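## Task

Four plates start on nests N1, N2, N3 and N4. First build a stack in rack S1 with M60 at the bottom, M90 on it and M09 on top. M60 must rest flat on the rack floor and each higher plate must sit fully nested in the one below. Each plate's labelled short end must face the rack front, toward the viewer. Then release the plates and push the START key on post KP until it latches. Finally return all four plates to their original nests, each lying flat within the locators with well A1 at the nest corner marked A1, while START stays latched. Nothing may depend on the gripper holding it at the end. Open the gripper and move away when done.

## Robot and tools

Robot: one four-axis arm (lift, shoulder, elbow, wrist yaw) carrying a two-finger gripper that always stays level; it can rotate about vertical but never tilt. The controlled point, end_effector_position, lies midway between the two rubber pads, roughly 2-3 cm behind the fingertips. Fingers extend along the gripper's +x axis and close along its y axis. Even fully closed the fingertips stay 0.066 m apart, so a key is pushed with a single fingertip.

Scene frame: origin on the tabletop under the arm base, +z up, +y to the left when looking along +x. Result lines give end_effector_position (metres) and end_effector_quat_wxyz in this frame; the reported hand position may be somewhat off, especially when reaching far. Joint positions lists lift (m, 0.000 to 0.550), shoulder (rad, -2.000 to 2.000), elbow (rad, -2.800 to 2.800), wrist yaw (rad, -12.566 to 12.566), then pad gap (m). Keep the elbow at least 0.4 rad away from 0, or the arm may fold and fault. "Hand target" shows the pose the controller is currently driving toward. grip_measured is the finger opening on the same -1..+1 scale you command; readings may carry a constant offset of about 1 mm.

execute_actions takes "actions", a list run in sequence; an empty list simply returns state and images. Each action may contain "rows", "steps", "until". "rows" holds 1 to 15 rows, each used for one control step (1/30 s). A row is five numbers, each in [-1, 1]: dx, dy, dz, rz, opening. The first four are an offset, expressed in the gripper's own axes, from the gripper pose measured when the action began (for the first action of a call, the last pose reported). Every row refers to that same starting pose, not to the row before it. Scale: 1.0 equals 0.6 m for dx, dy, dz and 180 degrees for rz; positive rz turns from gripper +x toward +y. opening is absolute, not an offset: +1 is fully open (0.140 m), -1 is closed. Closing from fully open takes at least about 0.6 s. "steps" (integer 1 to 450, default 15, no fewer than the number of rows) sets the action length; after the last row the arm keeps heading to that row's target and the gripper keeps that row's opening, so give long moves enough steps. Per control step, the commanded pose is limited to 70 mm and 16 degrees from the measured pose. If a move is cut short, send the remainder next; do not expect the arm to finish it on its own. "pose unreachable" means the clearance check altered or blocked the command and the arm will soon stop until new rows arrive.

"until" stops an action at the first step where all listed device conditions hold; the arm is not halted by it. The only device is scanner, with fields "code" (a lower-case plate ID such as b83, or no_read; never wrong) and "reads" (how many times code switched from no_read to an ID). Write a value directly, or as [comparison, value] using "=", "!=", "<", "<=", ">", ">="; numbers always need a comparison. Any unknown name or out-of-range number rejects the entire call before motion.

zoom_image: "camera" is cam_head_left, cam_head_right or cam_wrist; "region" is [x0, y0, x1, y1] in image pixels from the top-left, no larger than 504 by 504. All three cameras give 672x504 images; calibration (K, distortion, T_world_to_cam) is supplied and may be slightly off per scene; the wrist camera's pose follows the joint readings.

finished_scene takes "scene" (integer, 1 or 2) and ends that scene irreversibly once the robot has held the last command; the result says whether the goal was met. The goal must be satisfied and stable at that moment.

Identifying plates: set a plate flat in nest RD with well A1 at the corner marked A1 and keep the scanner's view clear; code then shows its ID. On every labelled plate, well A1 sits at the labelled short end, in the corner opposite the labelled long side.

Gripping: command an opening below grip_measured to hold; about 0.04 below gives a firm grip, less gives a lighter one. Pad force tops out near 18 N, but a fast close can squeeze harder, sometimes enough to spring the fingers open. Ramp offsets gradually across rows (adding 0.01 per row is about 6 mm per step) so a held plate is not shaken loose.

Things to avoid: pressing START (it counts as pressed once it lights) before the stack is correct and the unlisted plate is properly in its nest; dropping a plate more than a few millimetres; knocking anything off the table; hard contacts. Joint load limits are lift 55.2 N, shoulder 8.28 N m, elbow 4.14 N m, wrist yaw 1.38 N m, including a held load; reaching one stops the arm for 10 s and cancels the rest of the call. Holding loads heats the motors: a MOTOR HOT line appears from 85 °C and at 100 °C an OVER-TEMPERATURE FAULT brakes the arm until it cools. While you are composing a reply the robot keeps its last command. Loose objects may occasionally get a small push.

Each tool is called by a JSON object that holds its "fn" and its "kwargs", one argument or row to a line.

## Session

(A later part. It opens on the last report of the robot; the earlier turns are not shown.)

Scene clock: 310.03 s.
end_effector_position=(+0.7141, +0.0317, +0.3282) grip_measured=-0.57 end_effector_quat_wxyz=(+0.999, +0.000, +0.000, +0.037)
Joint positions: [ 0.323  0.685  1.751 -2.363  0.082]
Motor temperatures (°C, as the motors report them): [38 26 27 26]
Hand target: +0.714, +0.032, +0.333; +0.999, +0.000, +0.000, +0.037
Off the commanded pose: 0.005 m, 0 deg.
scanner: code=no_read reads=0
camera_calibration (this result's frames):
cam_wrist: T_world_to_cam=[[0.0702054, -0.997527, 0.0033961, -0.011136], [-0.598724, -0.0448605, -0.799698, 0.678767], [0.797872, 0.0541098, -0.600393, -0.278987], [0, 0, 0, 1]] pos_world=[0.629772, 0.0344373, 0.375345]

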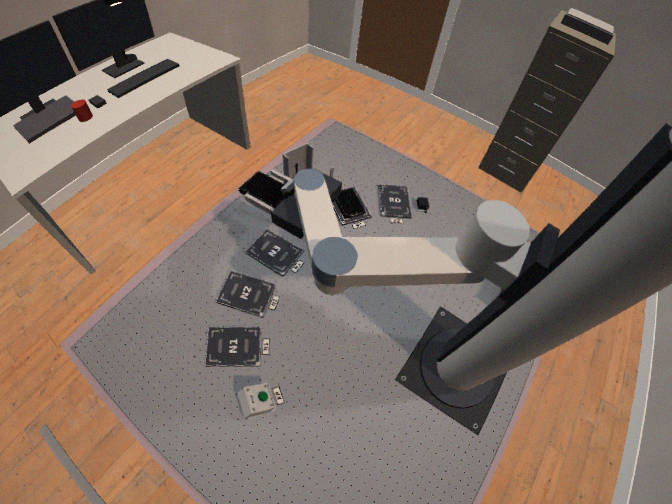

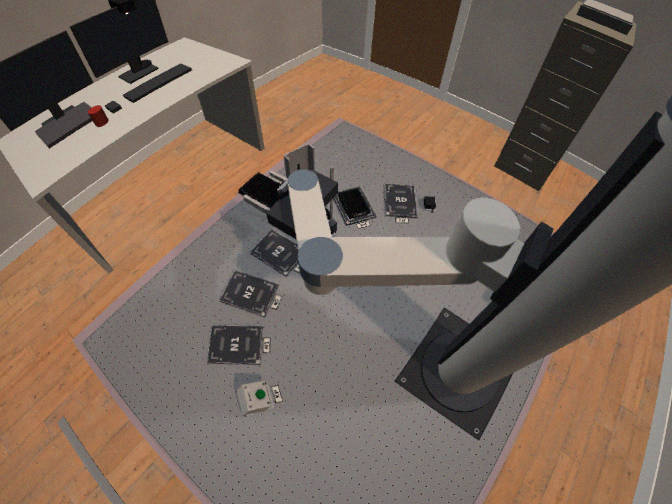

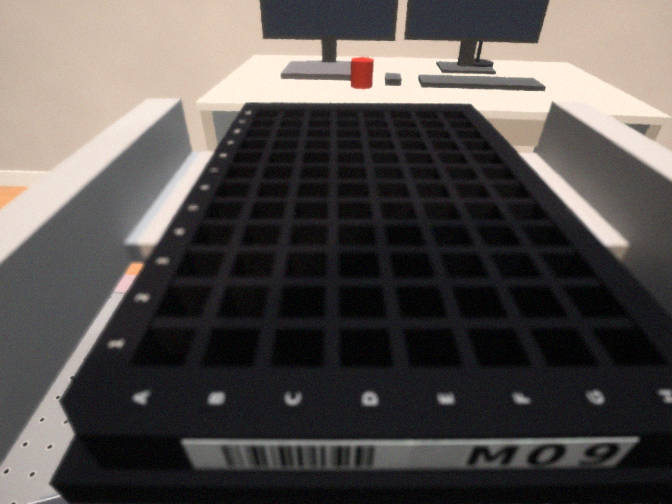

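{"fn": "execute_actions", "kwargs": {
  "actions": [
    {"rows":[[0,-0.006,0.0065,-0.002,-0.62],[-0.001,-0.015,0.0065,-0.005,-0.62],[-0.002,-0.028,0.0065,-0.01,-0.62],[-0.004,-0.045,0.0065,-0.016,-0.62],[-0.006,-0.065,0.0065,-0.023,-0.62],[-0.008,-0.09,0.0065,-0.032,-0.62],[-0.011,-0.12,0.0065,-0.042,-0.62],[-0.0266,-0.2965,0.0065,-0.1043,-0.62]],"steps":29},
    {"rows":[[0,0,-0.003,0,-0.62],[0,0,-0.006,0,-0.62],[0,0,-0.009,0,-0.62],[0,0,-0.012,0,-0.62],[0,0,-0.014,0,-0.62],[0,0,-0.016,0,-0.62],[0,0,-0.018,0,-0.62],[0,0,-0.021,0,-0.62]],"steps":11}
  ]
}}

Scene clock: 322.93 s.
end_effector_position=(+0.7112, -0.1470, +0.3193) grip_measured=-0.57 end_effector_quat_wxyz=(+0.992, +0.000, +0.000, -0.127)
Joint positions: [ 0.314  0.316  1.85  -2.42   0.082]
Motor temperatures (°C, as the motors report them): [38 26 27 26]
Hand target: +0.711, -0.147, +0.319; +0.992, +0.000, +0.000, -0.127
Off the commanded pose: 0.000 m, 0 deg.
scanner: code=no_read reads=0
camera_calibration (this result's frames):
cam_wrist: T_world_to_cam=[[-0.254657, -0.967025, 0.0033961, 0.0463665], [-0.581294, 0.15027, -0.799698, 0.678199], [0.772818, -0.205623, -0.600393, -0.292643], [0, 0, 0, 1]] pos_world=[0.6322, -0.117249, 0.366496]

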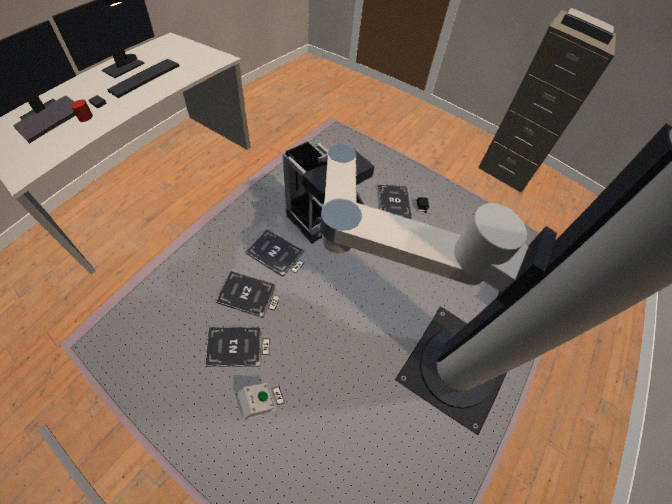

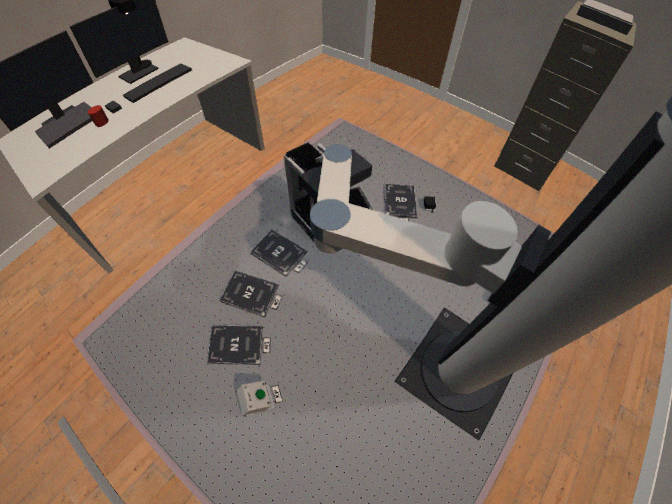

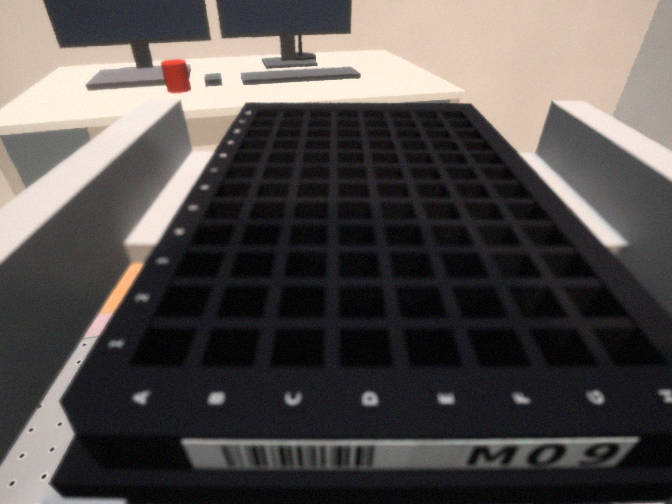

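Descend to ≈0.0997.

{"fn": "execute_actions", "kwargs": {
  "actions": [
    {"rows":[[0,0,-0.005,0,-0.62],[0,0,-0.012,0,-0.62],[0,0,-0.022,0,-0.62],[0,0,-0.035,0,-0.62],[0,0,-0.05,0,-0.62],[0,0,-0.07,0,-0.62],[0,0,-0.09,0,-0.62],[0,0,-0.356,0,-0.62]],"steps":29},
    {"rows":[[0,0,-0.002,0,-0.62],[0,0,-0.004,0,-0.62],[0,0,-0.006,0,-0.62],[0,0,-0.008,0,-0.62],[0,0,-0.0098,0,-0.62]],"steps":10},
    {"rows":[[0,0,0,0,-0.58],[0,0,0,0,-0.54],[0,0,0,0,-0.45],[0,0,0,0,0.1]],"steps":12}
  ]
}}

{"fn": "execute_actions", "kwargs": {
  "actions": [
    {"rows":[[-0.02,0,0,0,0.1],[-0.05,0,0,0,0.1],[-0.25,0,0,0,0.1],[-0.25,0,0,0,0.1],[-0.25,0,0,0,0.1],[-0.25,0,0,0,0.1],[-0.25,0,0,0,0.1],[-0.25,0,0,0,0.1],[-0.25,0,0,0,0.1],[-0.25,0,0,0,0.1],[-0.25,0,0,0,1]],"steps":21}
  ]
}}

{"fn": "zoom_image", "kwargs": {
  "camera": "cam_wrist",
  "region": [236,20,486,200]
}}

{"fn": "zoom_image", "kwargs": {
  "camera": "cam_head_right",
  "region": [310,170,400,240]
}}

Scene clock: 340.87 s.
end_effector_position=(+0.7112, -0.1470, +0.0997) grip_measured=+0.10 end_effector_quat_wxyz=(+0.992, +0.000, +0.000, -0.127)
Joint positions: [ 0.095  0.316  1.85  -2.42   0.107]
Motor temperatures (°C, as the motors report them): [38 26 27 26]
Hand target: +0.711, -0.147, +0.100; +0.992, +0.000, +0.000, -0.127
Off the commanded pose: 0.000 m, 0 deg.
scanner: code=no_read reads=0
camera_calibration (this result's frames):
cam_wrist: T_world_to_cam=[[-0.254693, -0.967016, 0.0033961, 0.0471262], [-0.581288, 0.150291, -0.799698, 0.502568], [0.77281, -0.205651, -0.600393, -0.424487], [0, 0, 0, 1]] pos_world=[0.632187, -0.117256, 0.146883]

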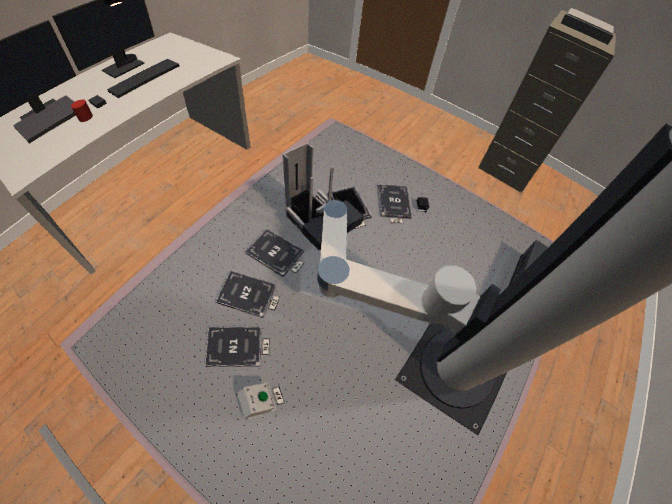

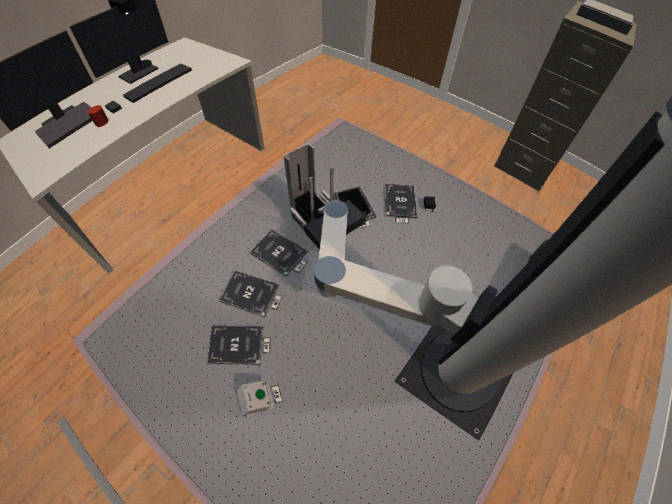

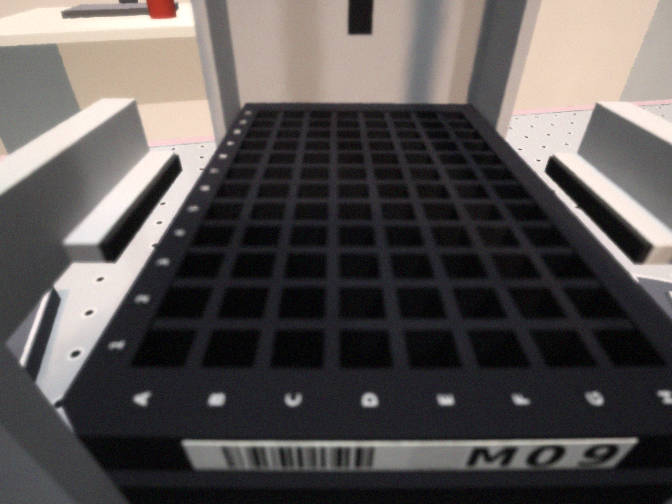

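Scene clock: 341.57 s.
end_effector_position=(+0.5659, -0.1092, +0.0997) grip_measured=+1.00 end_effector_quat_wxyz=(+0.992, +0.000, +0.000, -0.127)
Joint positions: [ 0.095  0.627  1.063 -1.946  0.14 ]
Motor temperatures (°C, as the motors report them): [38 26 27 26]
Hand target: +0.566, -0.109, +0.100; +0.992, +0.000, +0.000, -0.127
Off the commanded pose: 0.000 m, 0 deg.
scanner: code=no_read reads=0
camera_calibration (this result's frames):
cam_wrist: T_world_to_cam=[[-0.255162, -0.966892, 0.0033961, 0.0469019], [-0.581215, 0.150573, -0.799698, 0.412418], [0.77271, -0.206026, -0.600393, -0.304439], [0, 0, 0, 1]] pos_world=[0.486914, -0.0794724, 0.146868]

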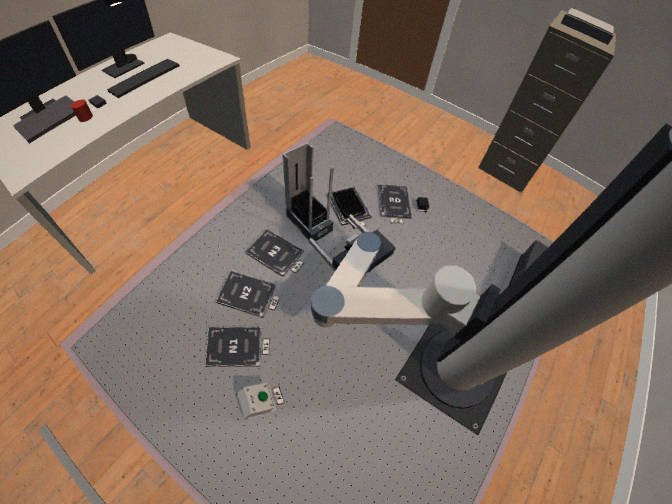

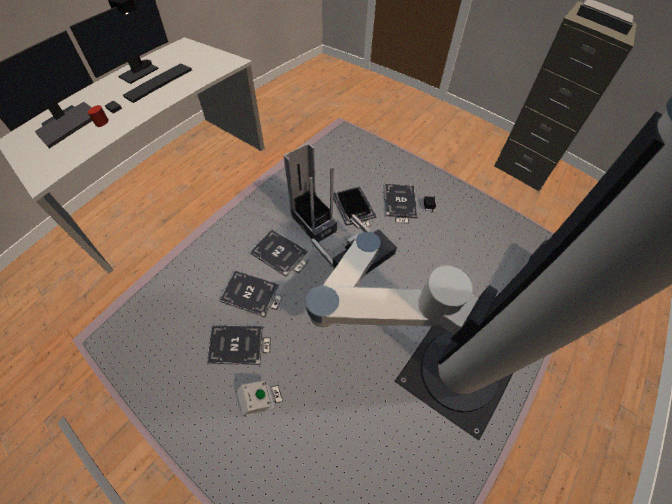

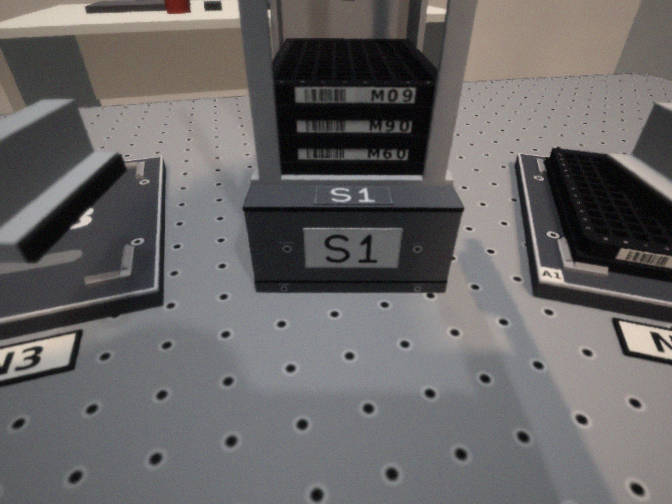

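Region (236, 20, 486, 200) of cam_wrist's 672x504 image, scaled by 2.016, with more detail than that image has; it fills the top 363 rows of this view, and the rest is white.

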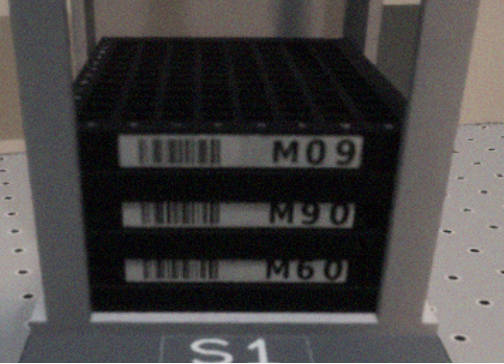

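Region (310, 170, 400, 240) of cam_head_right's 672x504 image, scaled by 5.600, with more detail than that image has.

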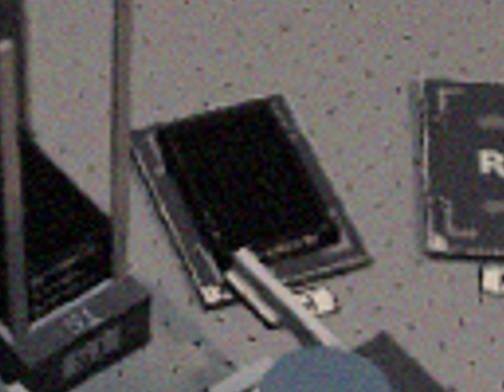

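{"fn": "execute_actions", "kwargs": {
  "actions": [
    {"rows":[[-0.02,0.03,0,0,-1],[-0.4428,0.6686,0.0897,0.02,-1],[-0.4428,0.6686,0.0897,0.04,-1],[-0.4428,0.6686,0.0897,0.06,-1],[-0.4428,0.6686,0.0897,0.08,-1],[-0.4428,0.6686,0.0897,0.1,-1],[-0.4428,0.6686,0.0897,0.12,-1],[-0.4428,0.6686,0.0897,0.14,-1],[-0.4428,0.6686,0.0897,0.4145,-1]],"steps":46}
  ]
}}

Scene clock: 364.40 s.
end_effector_position=(+0.4099, +0.3460, +0.1535) grip_measured=-1.00 end_effector_quat_wxyz=(+0.866, +0.000, +0.000, +0.500)
Joint positions: [ 0.149  1.825  1.122 -1.9    0.066]
Motor temperatures (°C, as the motors report them): [38 26 27 26]
Hand target: +0.410, +0.346, +0.154; +0.866, +0.000, +0.000, +0.500
Off the commanded pose: 0.000 m, 0 deg.
scanner: code=no_read reads=0
camera_calibration (this result's frames):
cam_wrist: T_world_to_cam=[[0.864724, -0.502236, 0.0033961, -0.172725], [-0.299194, -0.520544, -0.799698, 0.412866], [0.403404, 0.690502, -0.600393, -0.216621], [0, 0, 0, 1]] pos_world=[0.360272, 0.277743, 0.200697]

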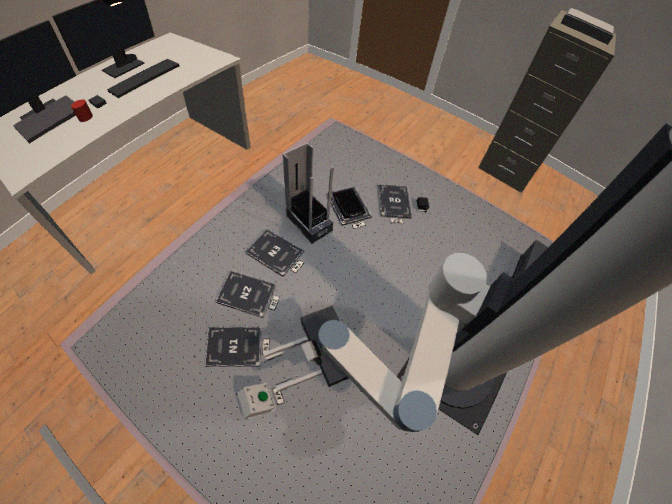

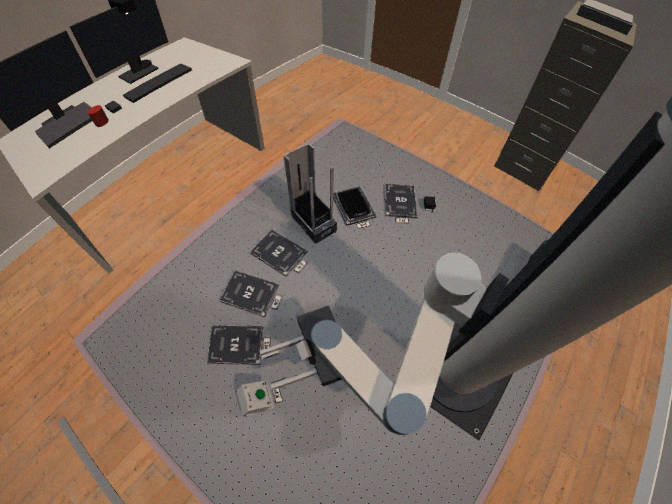

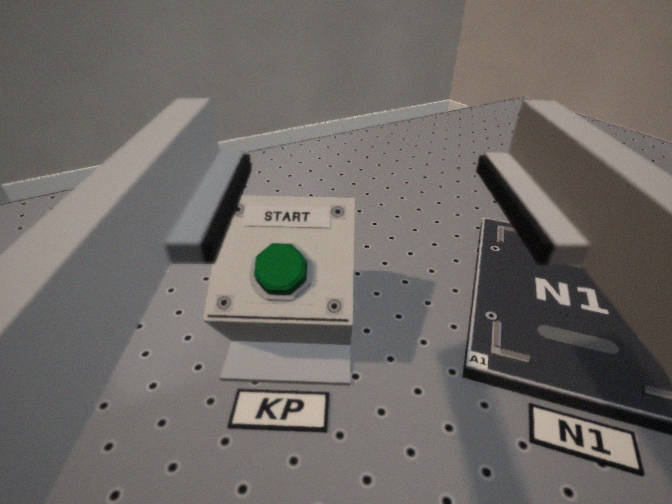

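{"fn": "execute_actions", "kwargs": {
  "actions": [
    {"rows":[[0.0667,0,-0.03,0,-1]],"steps":13}
  ]
}}

Scene clock: 377.97 s.
end_effector_position=(+0.4299, +0.3807, +0.1355) grip_measured=-1.00 end_effector_quat_wxyz=(+0.866, +0.000, +0.000, +0.500)
Joint positions: [ 0.13   1.767  1.311 -2.03   0.066]
Motor temperatures (°C, as the motors report them): [38 26 27 26]
Hand target: +0.430, +0.381, +0.136; +0.866, +0.000, +0.000, +0.500
Off the commanded pose: 0.000 m, 0 deg.
scanner: code=no_read reads=0
camera_calibration (this result's frames):
cam_wrist: T_world_to_cam=[[0.864916, -0.501905, 0.0033961, -0.172691], [-0.298995, -0.520659, -0.799698, 0.422447], [0.403141, 0.690656, -0.600393, -0.259441], [0, 0, 0, 1]] pos_world=[0.380264, 0.312461, 0.18265]

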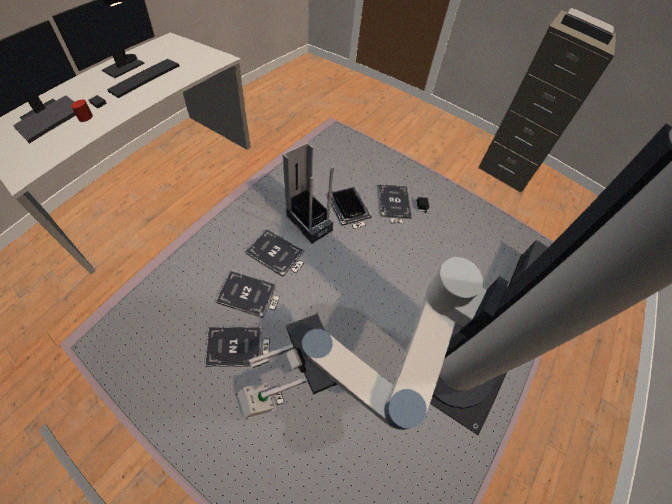

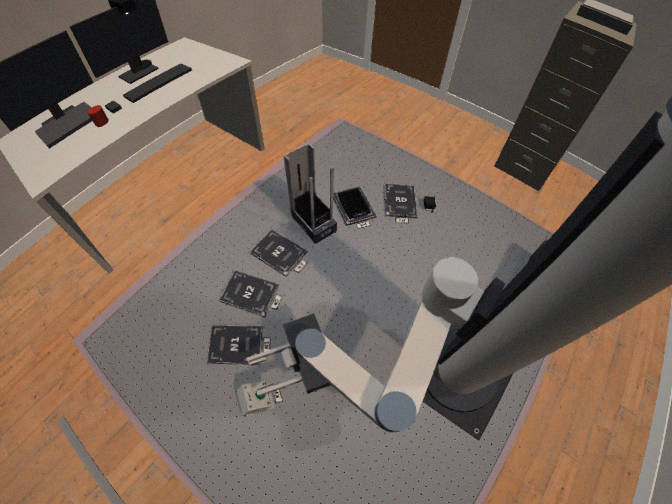

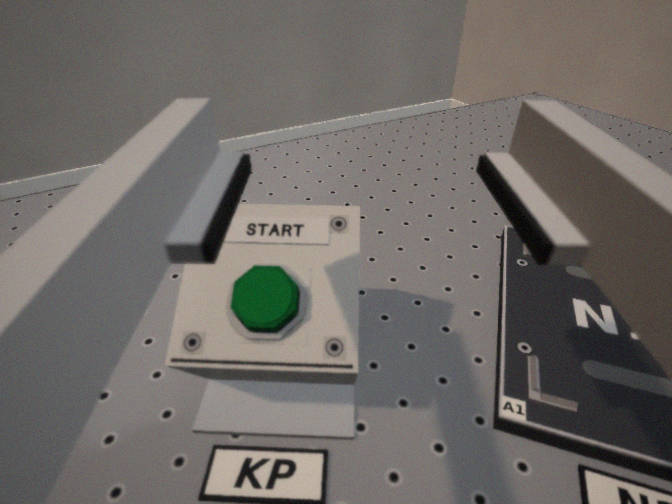

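{"fn": "execute_actions", "kwargs": {
  "actions": [
    {"rows":[[-0.001,-0.011,-0.0808,0,-1]],"steps":14},
    {"rows":[[0,0,-0.002,0,-1],[0,0,-0.004,0,-1],[0,0,-0.005,0,-1],[0.0005,0,-0.006,0,-1],[0.001,0,-0.007,0,-1],[0.0015,0,-0.008,0,-1],[0.002,0,-0.009,0,-1]],"steps":11}
  ]
}}

Scene clock: 387.20 s.
end_effector_position=(+0.4359, +0.3778, +0.0817) grip_measured=-1.00 end_effector_quat_wxyz=(+0.866, +0.000, +0.000, +0.500)
Joint positions: [ 0.077  1.744  1.317 -2.014  0.066]
Motor temperatures (°C, as the motors report them): [38 26 27 26]
Hand target: +0.436, +0.378, +0.082; +0.866, +0.000, +0.000, +0.500
Off the commanded pose: 0.000 m, 0 deg.
scanner: code=no_read reads=0
camera_calibration (this result's frames):
cam_wrist: T_world_to_cam=[[0.864647, -0.502368, 0.0033961, -0.178903], [-0.299273, -0.520499, -0.799698, 0.379774], [0.40351, 0.69044, -0.600393, -0.292223], [0, 0, 0, 1]] pos_world=[0.386259, 0.309559, 0.128863]

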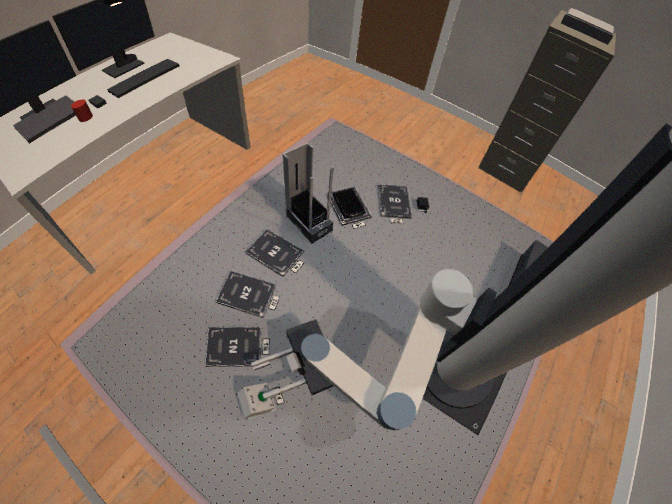

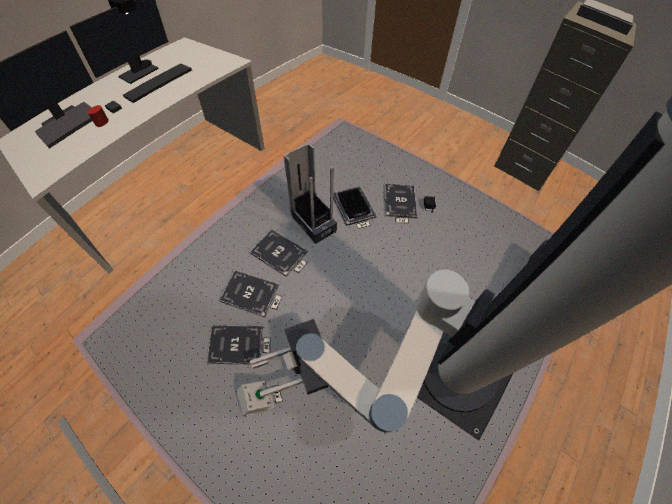

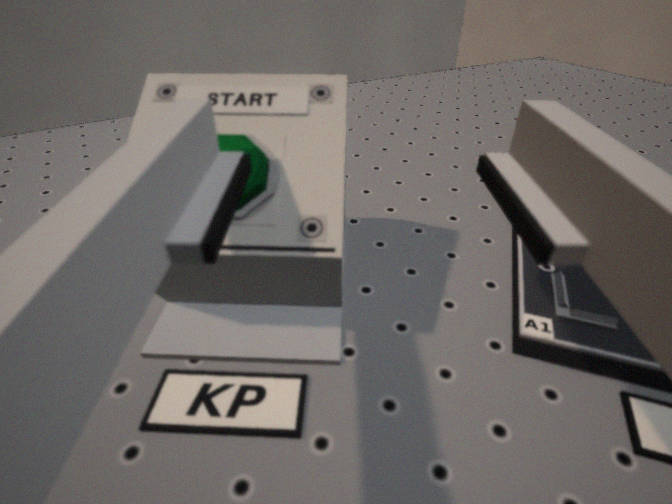

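{"fn": "execute_actions", "kwargs": {
  "actions": [
    {"rows":[[0.0005,0,-0.001,0,-1],[0.001,0,-0.002,0,-1],[0.0015,0,-0.003,0,-1],[0.002,0,-0.004,0,-1],[0.0025,0,-0.005,0,-1],[0.003,0,-0.006,0,-1],[0.0033,0,-0.0066,0,-1]],"steps":11}
  ]
}}

{"fn": "execute_actions", "kwargs": {
  "actions": [
    {"rows":[[-0.002,0,0.004,0,-1],[-0.005,0,0.012,0,-1],[-0.005,0,0.02,0,-1]],"steps":9}
  ]
}}

Scene clock: 395.03 s.
end_effector_position=(+0.4368, +0.3793, +0.0782) grip_measured=-1.00 end_effector_quat_wxyz=(+0.866, +0.000, +0.000, +0.500)
Joint positions: [ 0.073  1.741  1.326 -2.019  0.066]
Motor temperatures (°C, as the motors report them): [38 26 27 26]
Hand target: +0.437, +0.380, +0.078; +0.866, +0.000, +0.000, +0.500
Off the commanded pose: 0.001 m, 0 deg.
scanner: code=no_read reads=0
camera_calibration (this result's frames):
cam_wrist: T_world_to_cam=[[0.864688, -0.502297, 0.0033961, -0.178994], [-0.299231, -0.520523, -0.799698, 0.378015], [0.403454, 0.690473, -0.600393, -0.295695], [0, 0, 0, 1]] pos_world=[0.387187, 0.311027, 0.125373]

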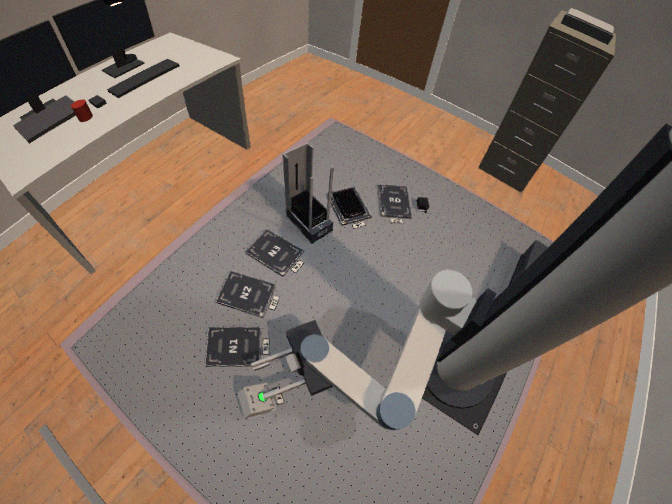

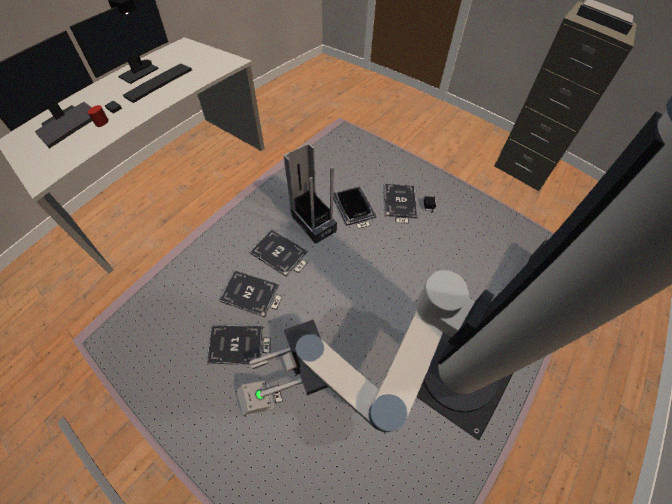

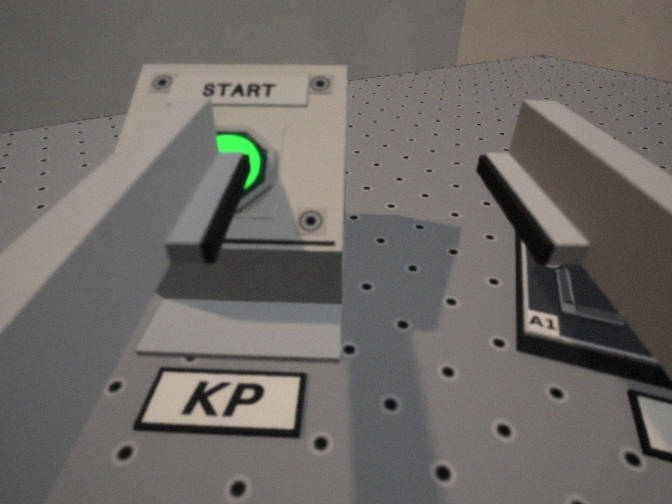

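Scene clock: 395.33 s.
end_effector_position=(+0.4354, +0.3766, +0.0902) grip_measured=-1.00 end_effector_quat_wxyz=(+0.866, +0.000, +0.000, +0.500)
Joint positions: [ 0.085  1.746  1.311 -2.01   0.066]
Motor temperatures (°C, as the motors report them): [38 26 27 26]
Hand target: +0.435, +0.377, +0.090; +0.866, +0.000, +0.000, +0.500
Off the commanded pose: 0.000 m, 0 deg.
scanner: code=no_read reads=0
camera_calibration (this result's frames):
cam_wrist: T_world_to_cam=[[0.864521, -0.502586, 0.0033961, -0.17896], [-0.299405, -0.520423, -0.799698, 0.385898], [0.403684, 0.690338, -0.600393, -0.286114], [0, 0, 0, 1]] pos_world=[0.385754, 0.308403, 0.137429]

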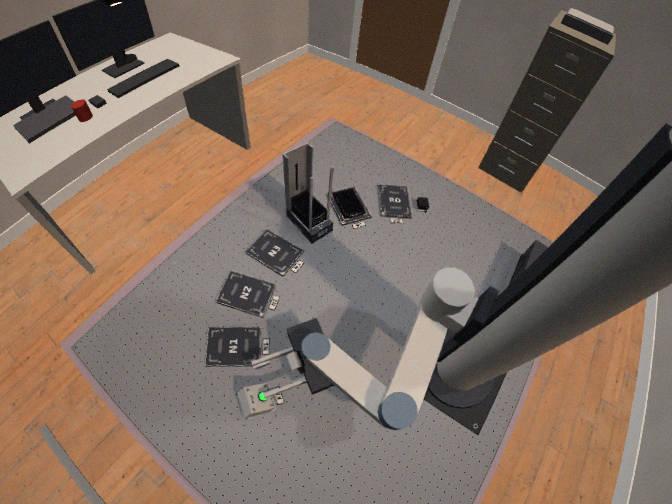

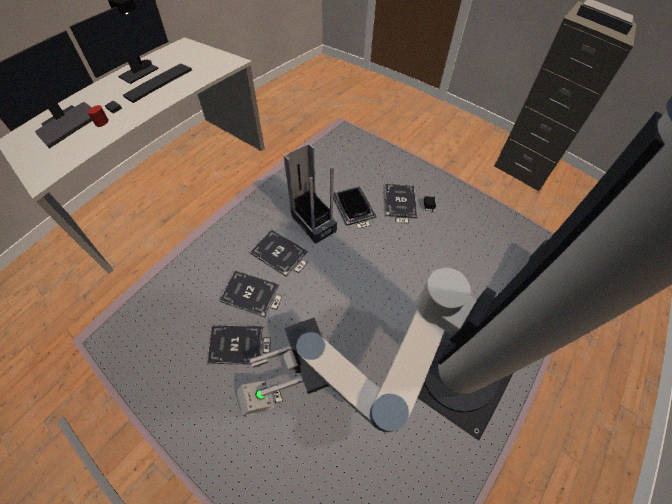

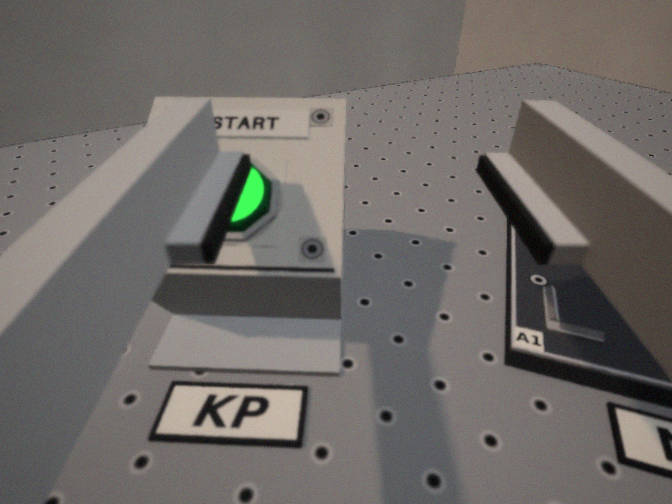

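{"fn": "execute_actions", "kwargs": {
  "actions": [
    {"rows":[[-0.02,-0.02,0.0153,0,-1],[-0.5925,-0.5934,0.0153,0,-1],[-0.5925,-0.5934,0.0153,0,-1],[-0.5925,-0.5934,0.0153,0,-1],[-0.5925,-0.5934,0.0153,-0.01,-1],[-0.5925,-0.5934,0.0153,-0.02,-1],[-0.5925,-0.5934,0.0153,-0.03,-1],[-0.5925,-0.5934,0.0153,-0.04,-1],[-0.5925,-0.5934,0.0153,-0.05,-1],[-0.5925,-0.5934,0.0153,-0.06,0.1],[-0.5925,-0.5934,0.0153,-0.075,0.1],[-0.5925,-0.5934,0.0153,-0.09,0.1],[-0.5925,-0.5934,0.0153,-0.105,0.1],[-0.5925,-0.5934,0.0153,-0.12,0.1],[-0.5925,-0.5934,0.0153,-0.4143,0.1]],"steps":48}
  ]
}}

Scene clock: 412.23 s.
end_effector_position=(+0.5660, -0.1092, +0.0994) grip_measured=+0.10 end_effector_quat_wxyz=(+0.992, +0.000, +0.000, -0.127)
Joint positions: [ 0.094  0.627  1.064 -1.945  0.107]
Motor temperatures (°C, as the motors report them): [38 26 27 26]
Hand target: +0.566, -0.109, +0.099; +0.992, +0.000, +0.000, -0.127
Off the commanded pose: 0.000 m, 0 deg.
scanner: code=no_read reads=0
camera_calibration (this result's frames):
cam_wrist: T_world_to_cam=[[-0.254377, -0.967099, 0.0033961, 0.0464847], [-0.581337, 0.150101, -0.799698, 0.412274], [0.772877, -0.205399, -0.600393, -0.30475], [0, 0, 0, 1]] pos_world=[0.487029, -0.0795227, 0.146567]

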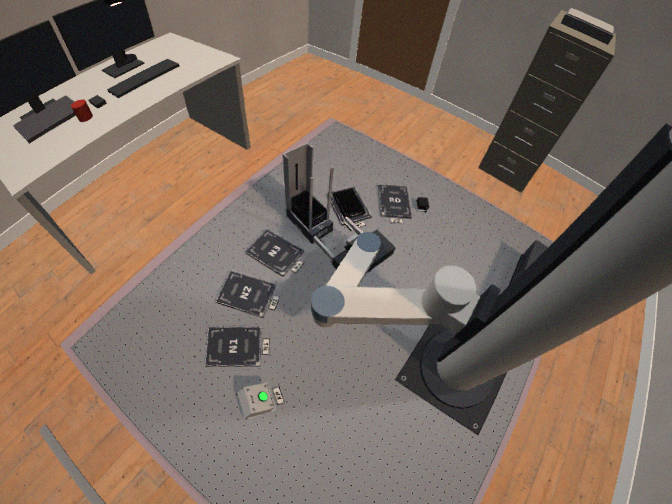

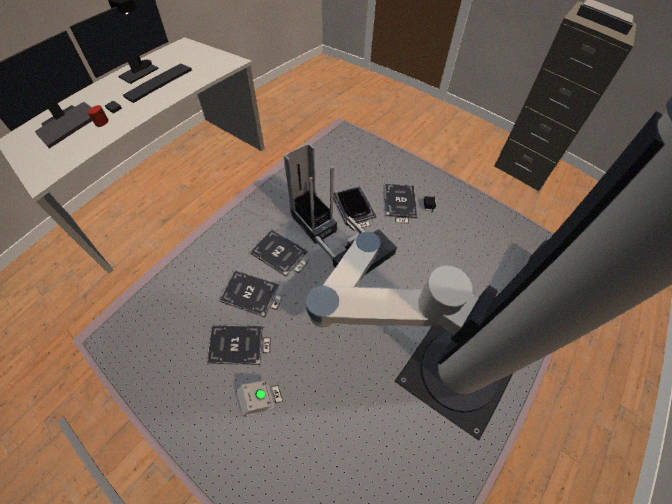

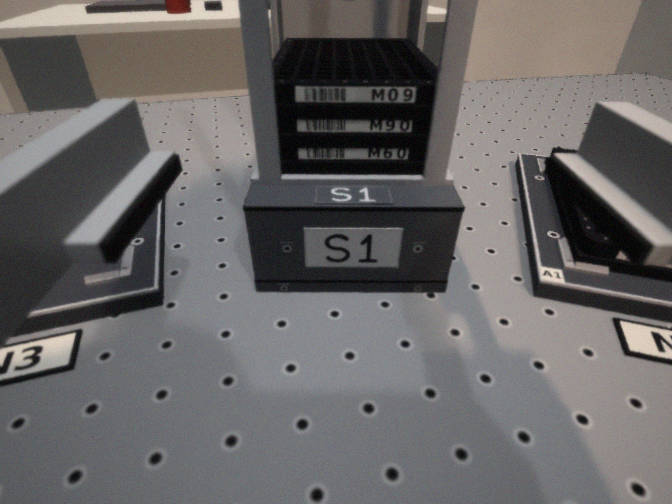

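{"fn": "execute_actions", "kwargs": {
  "actions": [
    {"rows":[[0.02,0,0,0,0.1],[0.05,0,0,0,0.1],[0.2498,-0.0001,0,0,0.1]],"steps":22},
    {"rows":[[0,0,0,0,-0.15],[0,0,0,0,-0.25],[0,0,0,0,-0.35],[0,0,0,0,-0.42],[0,0,0,0,-0.47],[0,0,0,0,-0.5],[0,0,0,0,-0.52],[0,0,0,0,-0.54],[0,0,0,0,-0.56],[0,0,0,0,-0.58],[0,0,0,0,-0.6],[0,0,0,0,-0.62]],"steps":17}
  ]
}}

Scene clock: 420.63 s.
end_effector_position=(+0.7111, -0.1470, +0.0994) grip_measured=-0.57 end_effector_quat_wxyz=(+0.992, +0.000, +0.000, -0.127)
Joint positions: [ 0.094  0.316  1.849 -2.419  0.082]
Motor temperatures (°C, as the motors report them): [38 26 27 26]
Hand target: +0.711, -0.147, +0.099; +0.992, +0.000, +0.000, -0.127
Off the commanded pose: 0.000 m, 0 deg.
scanner: code=no_read reads=0
camera_calibration (this result's frames):
cam_wrist: T_world_to_cam=[[-0.254202, -0.967145, 0.0033961, 0.0467021], [-0.581364, 0.149996, -0.799698, 0.502319], [0.772915, -0.205259, -0.600393, -0.424588], [0, 0, 0, 1]] pos_world=[0.632073, -0.117329, 0.146625]

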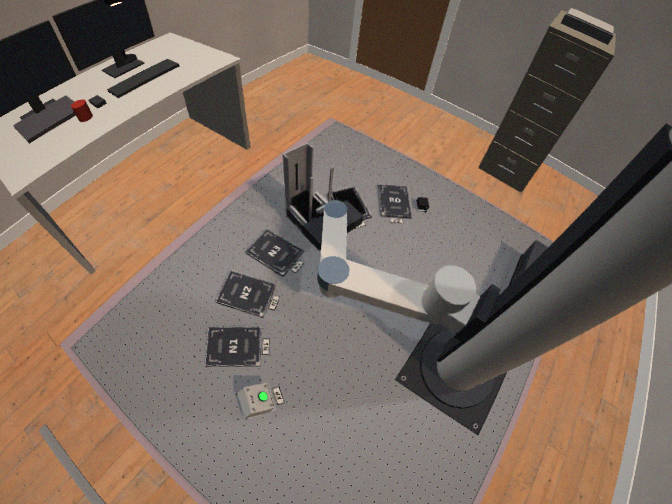

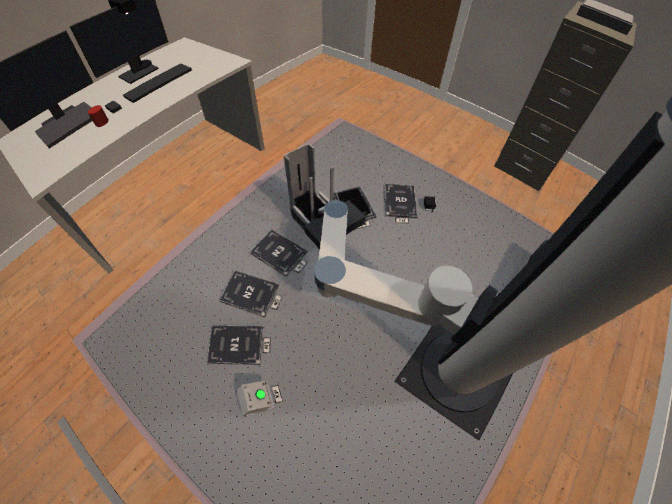

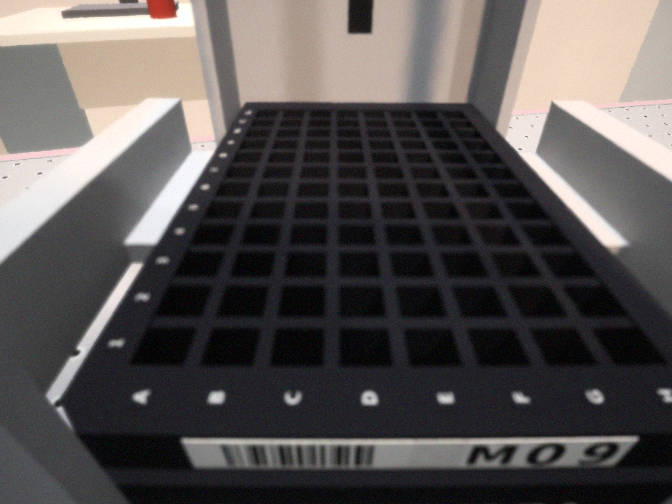

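{"fn": "execute_actions", "kwargs": {
  "actions": [
    {"rows":[[0,0,0.003,0,-0.62],[0,0,0.007,0,-0.62],[0,0,0.012,0,-0.62],[0,0,0.02,0,-0.62],[0,0,0.03,0,-0.62],[0,0,0.045,0,-0.62],[0,0,0.065,0,-0.62],[0,0,0.09,0,-0.62],[0,0,0.12,0,-0.62],[0,0,0.3885,0,-0.62]],"steps":31},
    {"rows":[[-0.001,0.006,0,0.002,-0.62],[-0.004,0.015,0,0.005,-0.62],[-0.007,0.028,0,0.01,-0.62],[-0.011,0.045,0,0.016,-0.62],[-0.016,0.065,0,0.023,-0.62],[-0.022,0.09,0,0.032,-0.62],[-0.029,0.12,0,0.043,-0.62],[-0.0702,0.2893,0,0.1042,-0.62]],"steps":28},
    {"rows":[[0,0,-0.005,0,-0.62],[0,0,-0.012,0,-0.62],[0,0,-0.022,0,-0.62],[0,0,-0.035,0,-0.62],[0,0,-0.05,0,-0.62],[0,0,-0.07,0,-0.62],[0,0,-0.09,0,-0.62],[0,0,-0.48,0,-0.62]],"steps":33}
  ]
}}

Scene clock: 438.27 s.
end_effector_position=(+0.7139, +0.0318, +0.0443) grip_measured=-0.57 end_effector_quat_wxyz=(+0.999, +0.000, +0.000, +0.037)
Joint positions: [ 0.039  0.685  1.75  -2.361  0.082]
Motor temperatures (°C, as the motors report them): [38 26 27 26]
Hand target: +0.714, +0.032, +0.045; +0.999, +0.000, +0.000, +0.037
Off the commanded pose: 0.000 m, 0 deg.
scanner: code=no_read reads=0
camera_calibration (this result's frames):
cam_wrist: T_world_to_cam=[[0.070844, -0.997482, 0.0033961, -0.0105799], [-0.598696, -0.0452438, -0.799698, 0.45166], [0.797838, 0.0546205, -0.600393, -0.449241], [0, 0, 0, 1]] pos_world=[0.629578, 0.0344193, 0.091506]

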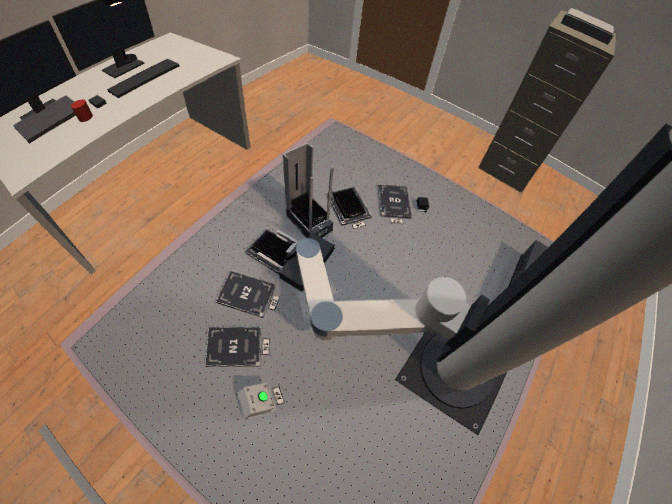

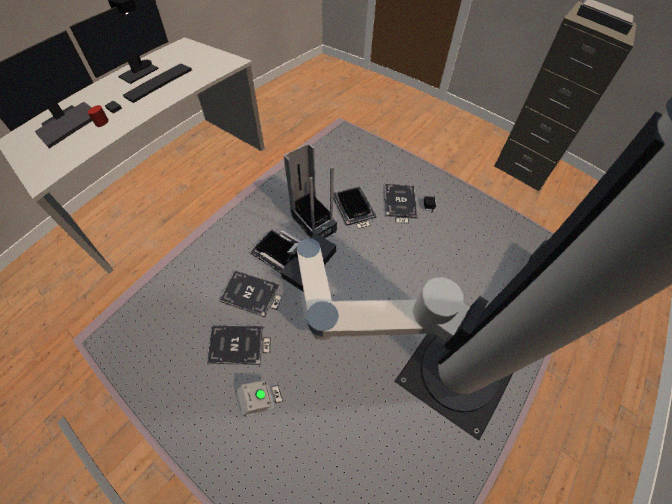

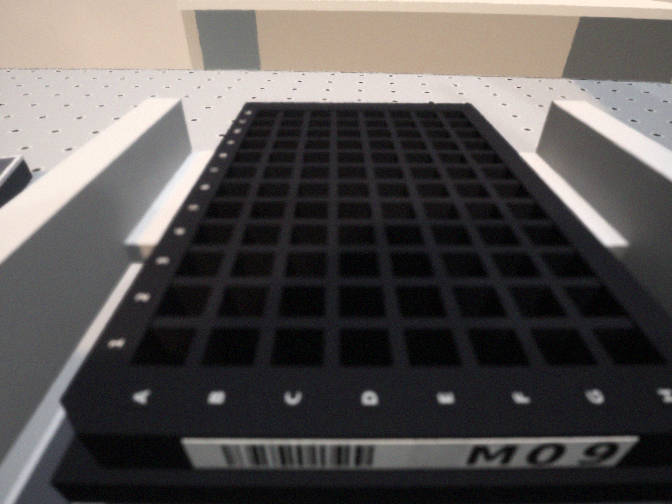

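{"fn": "execute_actions", "kwargs": {
  "actions": [
    {"rows":[[0.0002,-0.0003,-0.003,-0.0002,-0.62],[0.0002,-0.0003,-0.006,-0.0002,-0.62],[0.0002,-0.0003,-0.008,-0.0002,-0.62],[0.0002,-0.0003,-0.01,-0.0002,-0.62],[0.0002,-0.0003,-0.012,-0.0002,-0.62],[0.0002,-0.0003,-0.014,-0.0002,-0.62],[0.0002,-0.0003,-0.016,-0.0002,-0.62],[0.0002,-0.0003,-0.0175,-0.0002,-0.62],[0.0002,-0.0003,-0.0184,-0.0002,-0.62]],"steps":13},
    {"rows":[[0,0,0,0,-0.58],[0,0,0,0,-0.54],[0,0,0,0,-0.45],[0,0,0,0,0]],"steps":11}
  ]
}}

Scene clock: 447.30 s.
end_effector_position=(+0.7140, +0.0317, +0.0332) grip_measured=+0.00 end_effector_quat_wxyz=(+0.999, +0.000, +0.000, +0.037)
Joint positions: [ 0.028  0.685  1.75  -2.362  0.103]
Motor temperatures (°C, as the motors report them): [38 26 27 26]
Hand target: +0.714, +0.032, +0.033; +0.999, +0.000, +0.000, +0.037
Off the commanded pose: 0.000 m, 0 deg.
scanner: code=no_read reads=0
camera_calibration (this result's frames):
cam_wrist: T_world_to_cam=[[0.0704454, -0.99751, 0.0033961, -0.0103651], [-0.598714, -0.0450045, -0.799698, 0.442846], [0.797859, 0.0543017, -0.600393, -0.45599], [0, 0, 0, 1]] pos_world=[0.629684, 0.0343518, 0.0804047]

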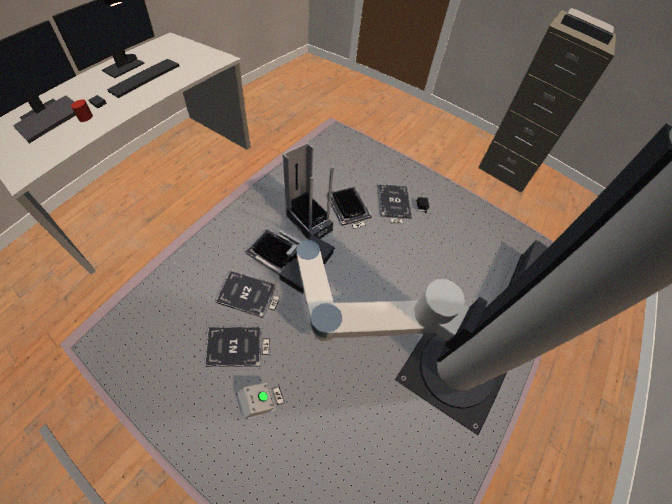

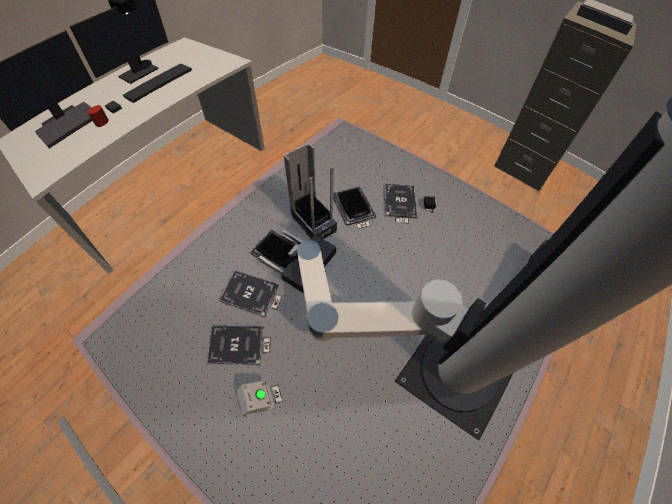

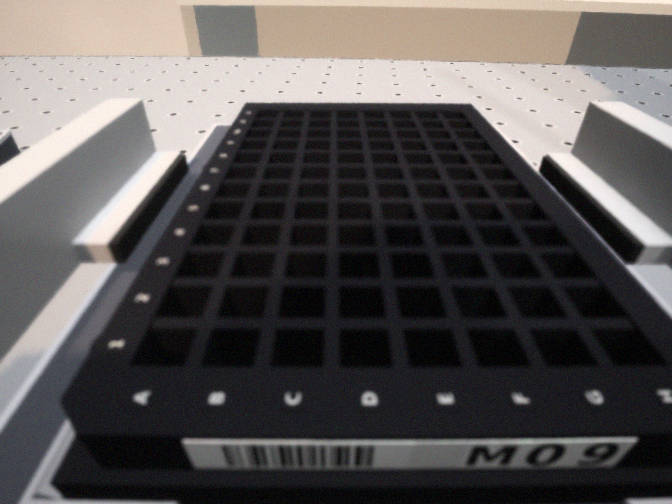

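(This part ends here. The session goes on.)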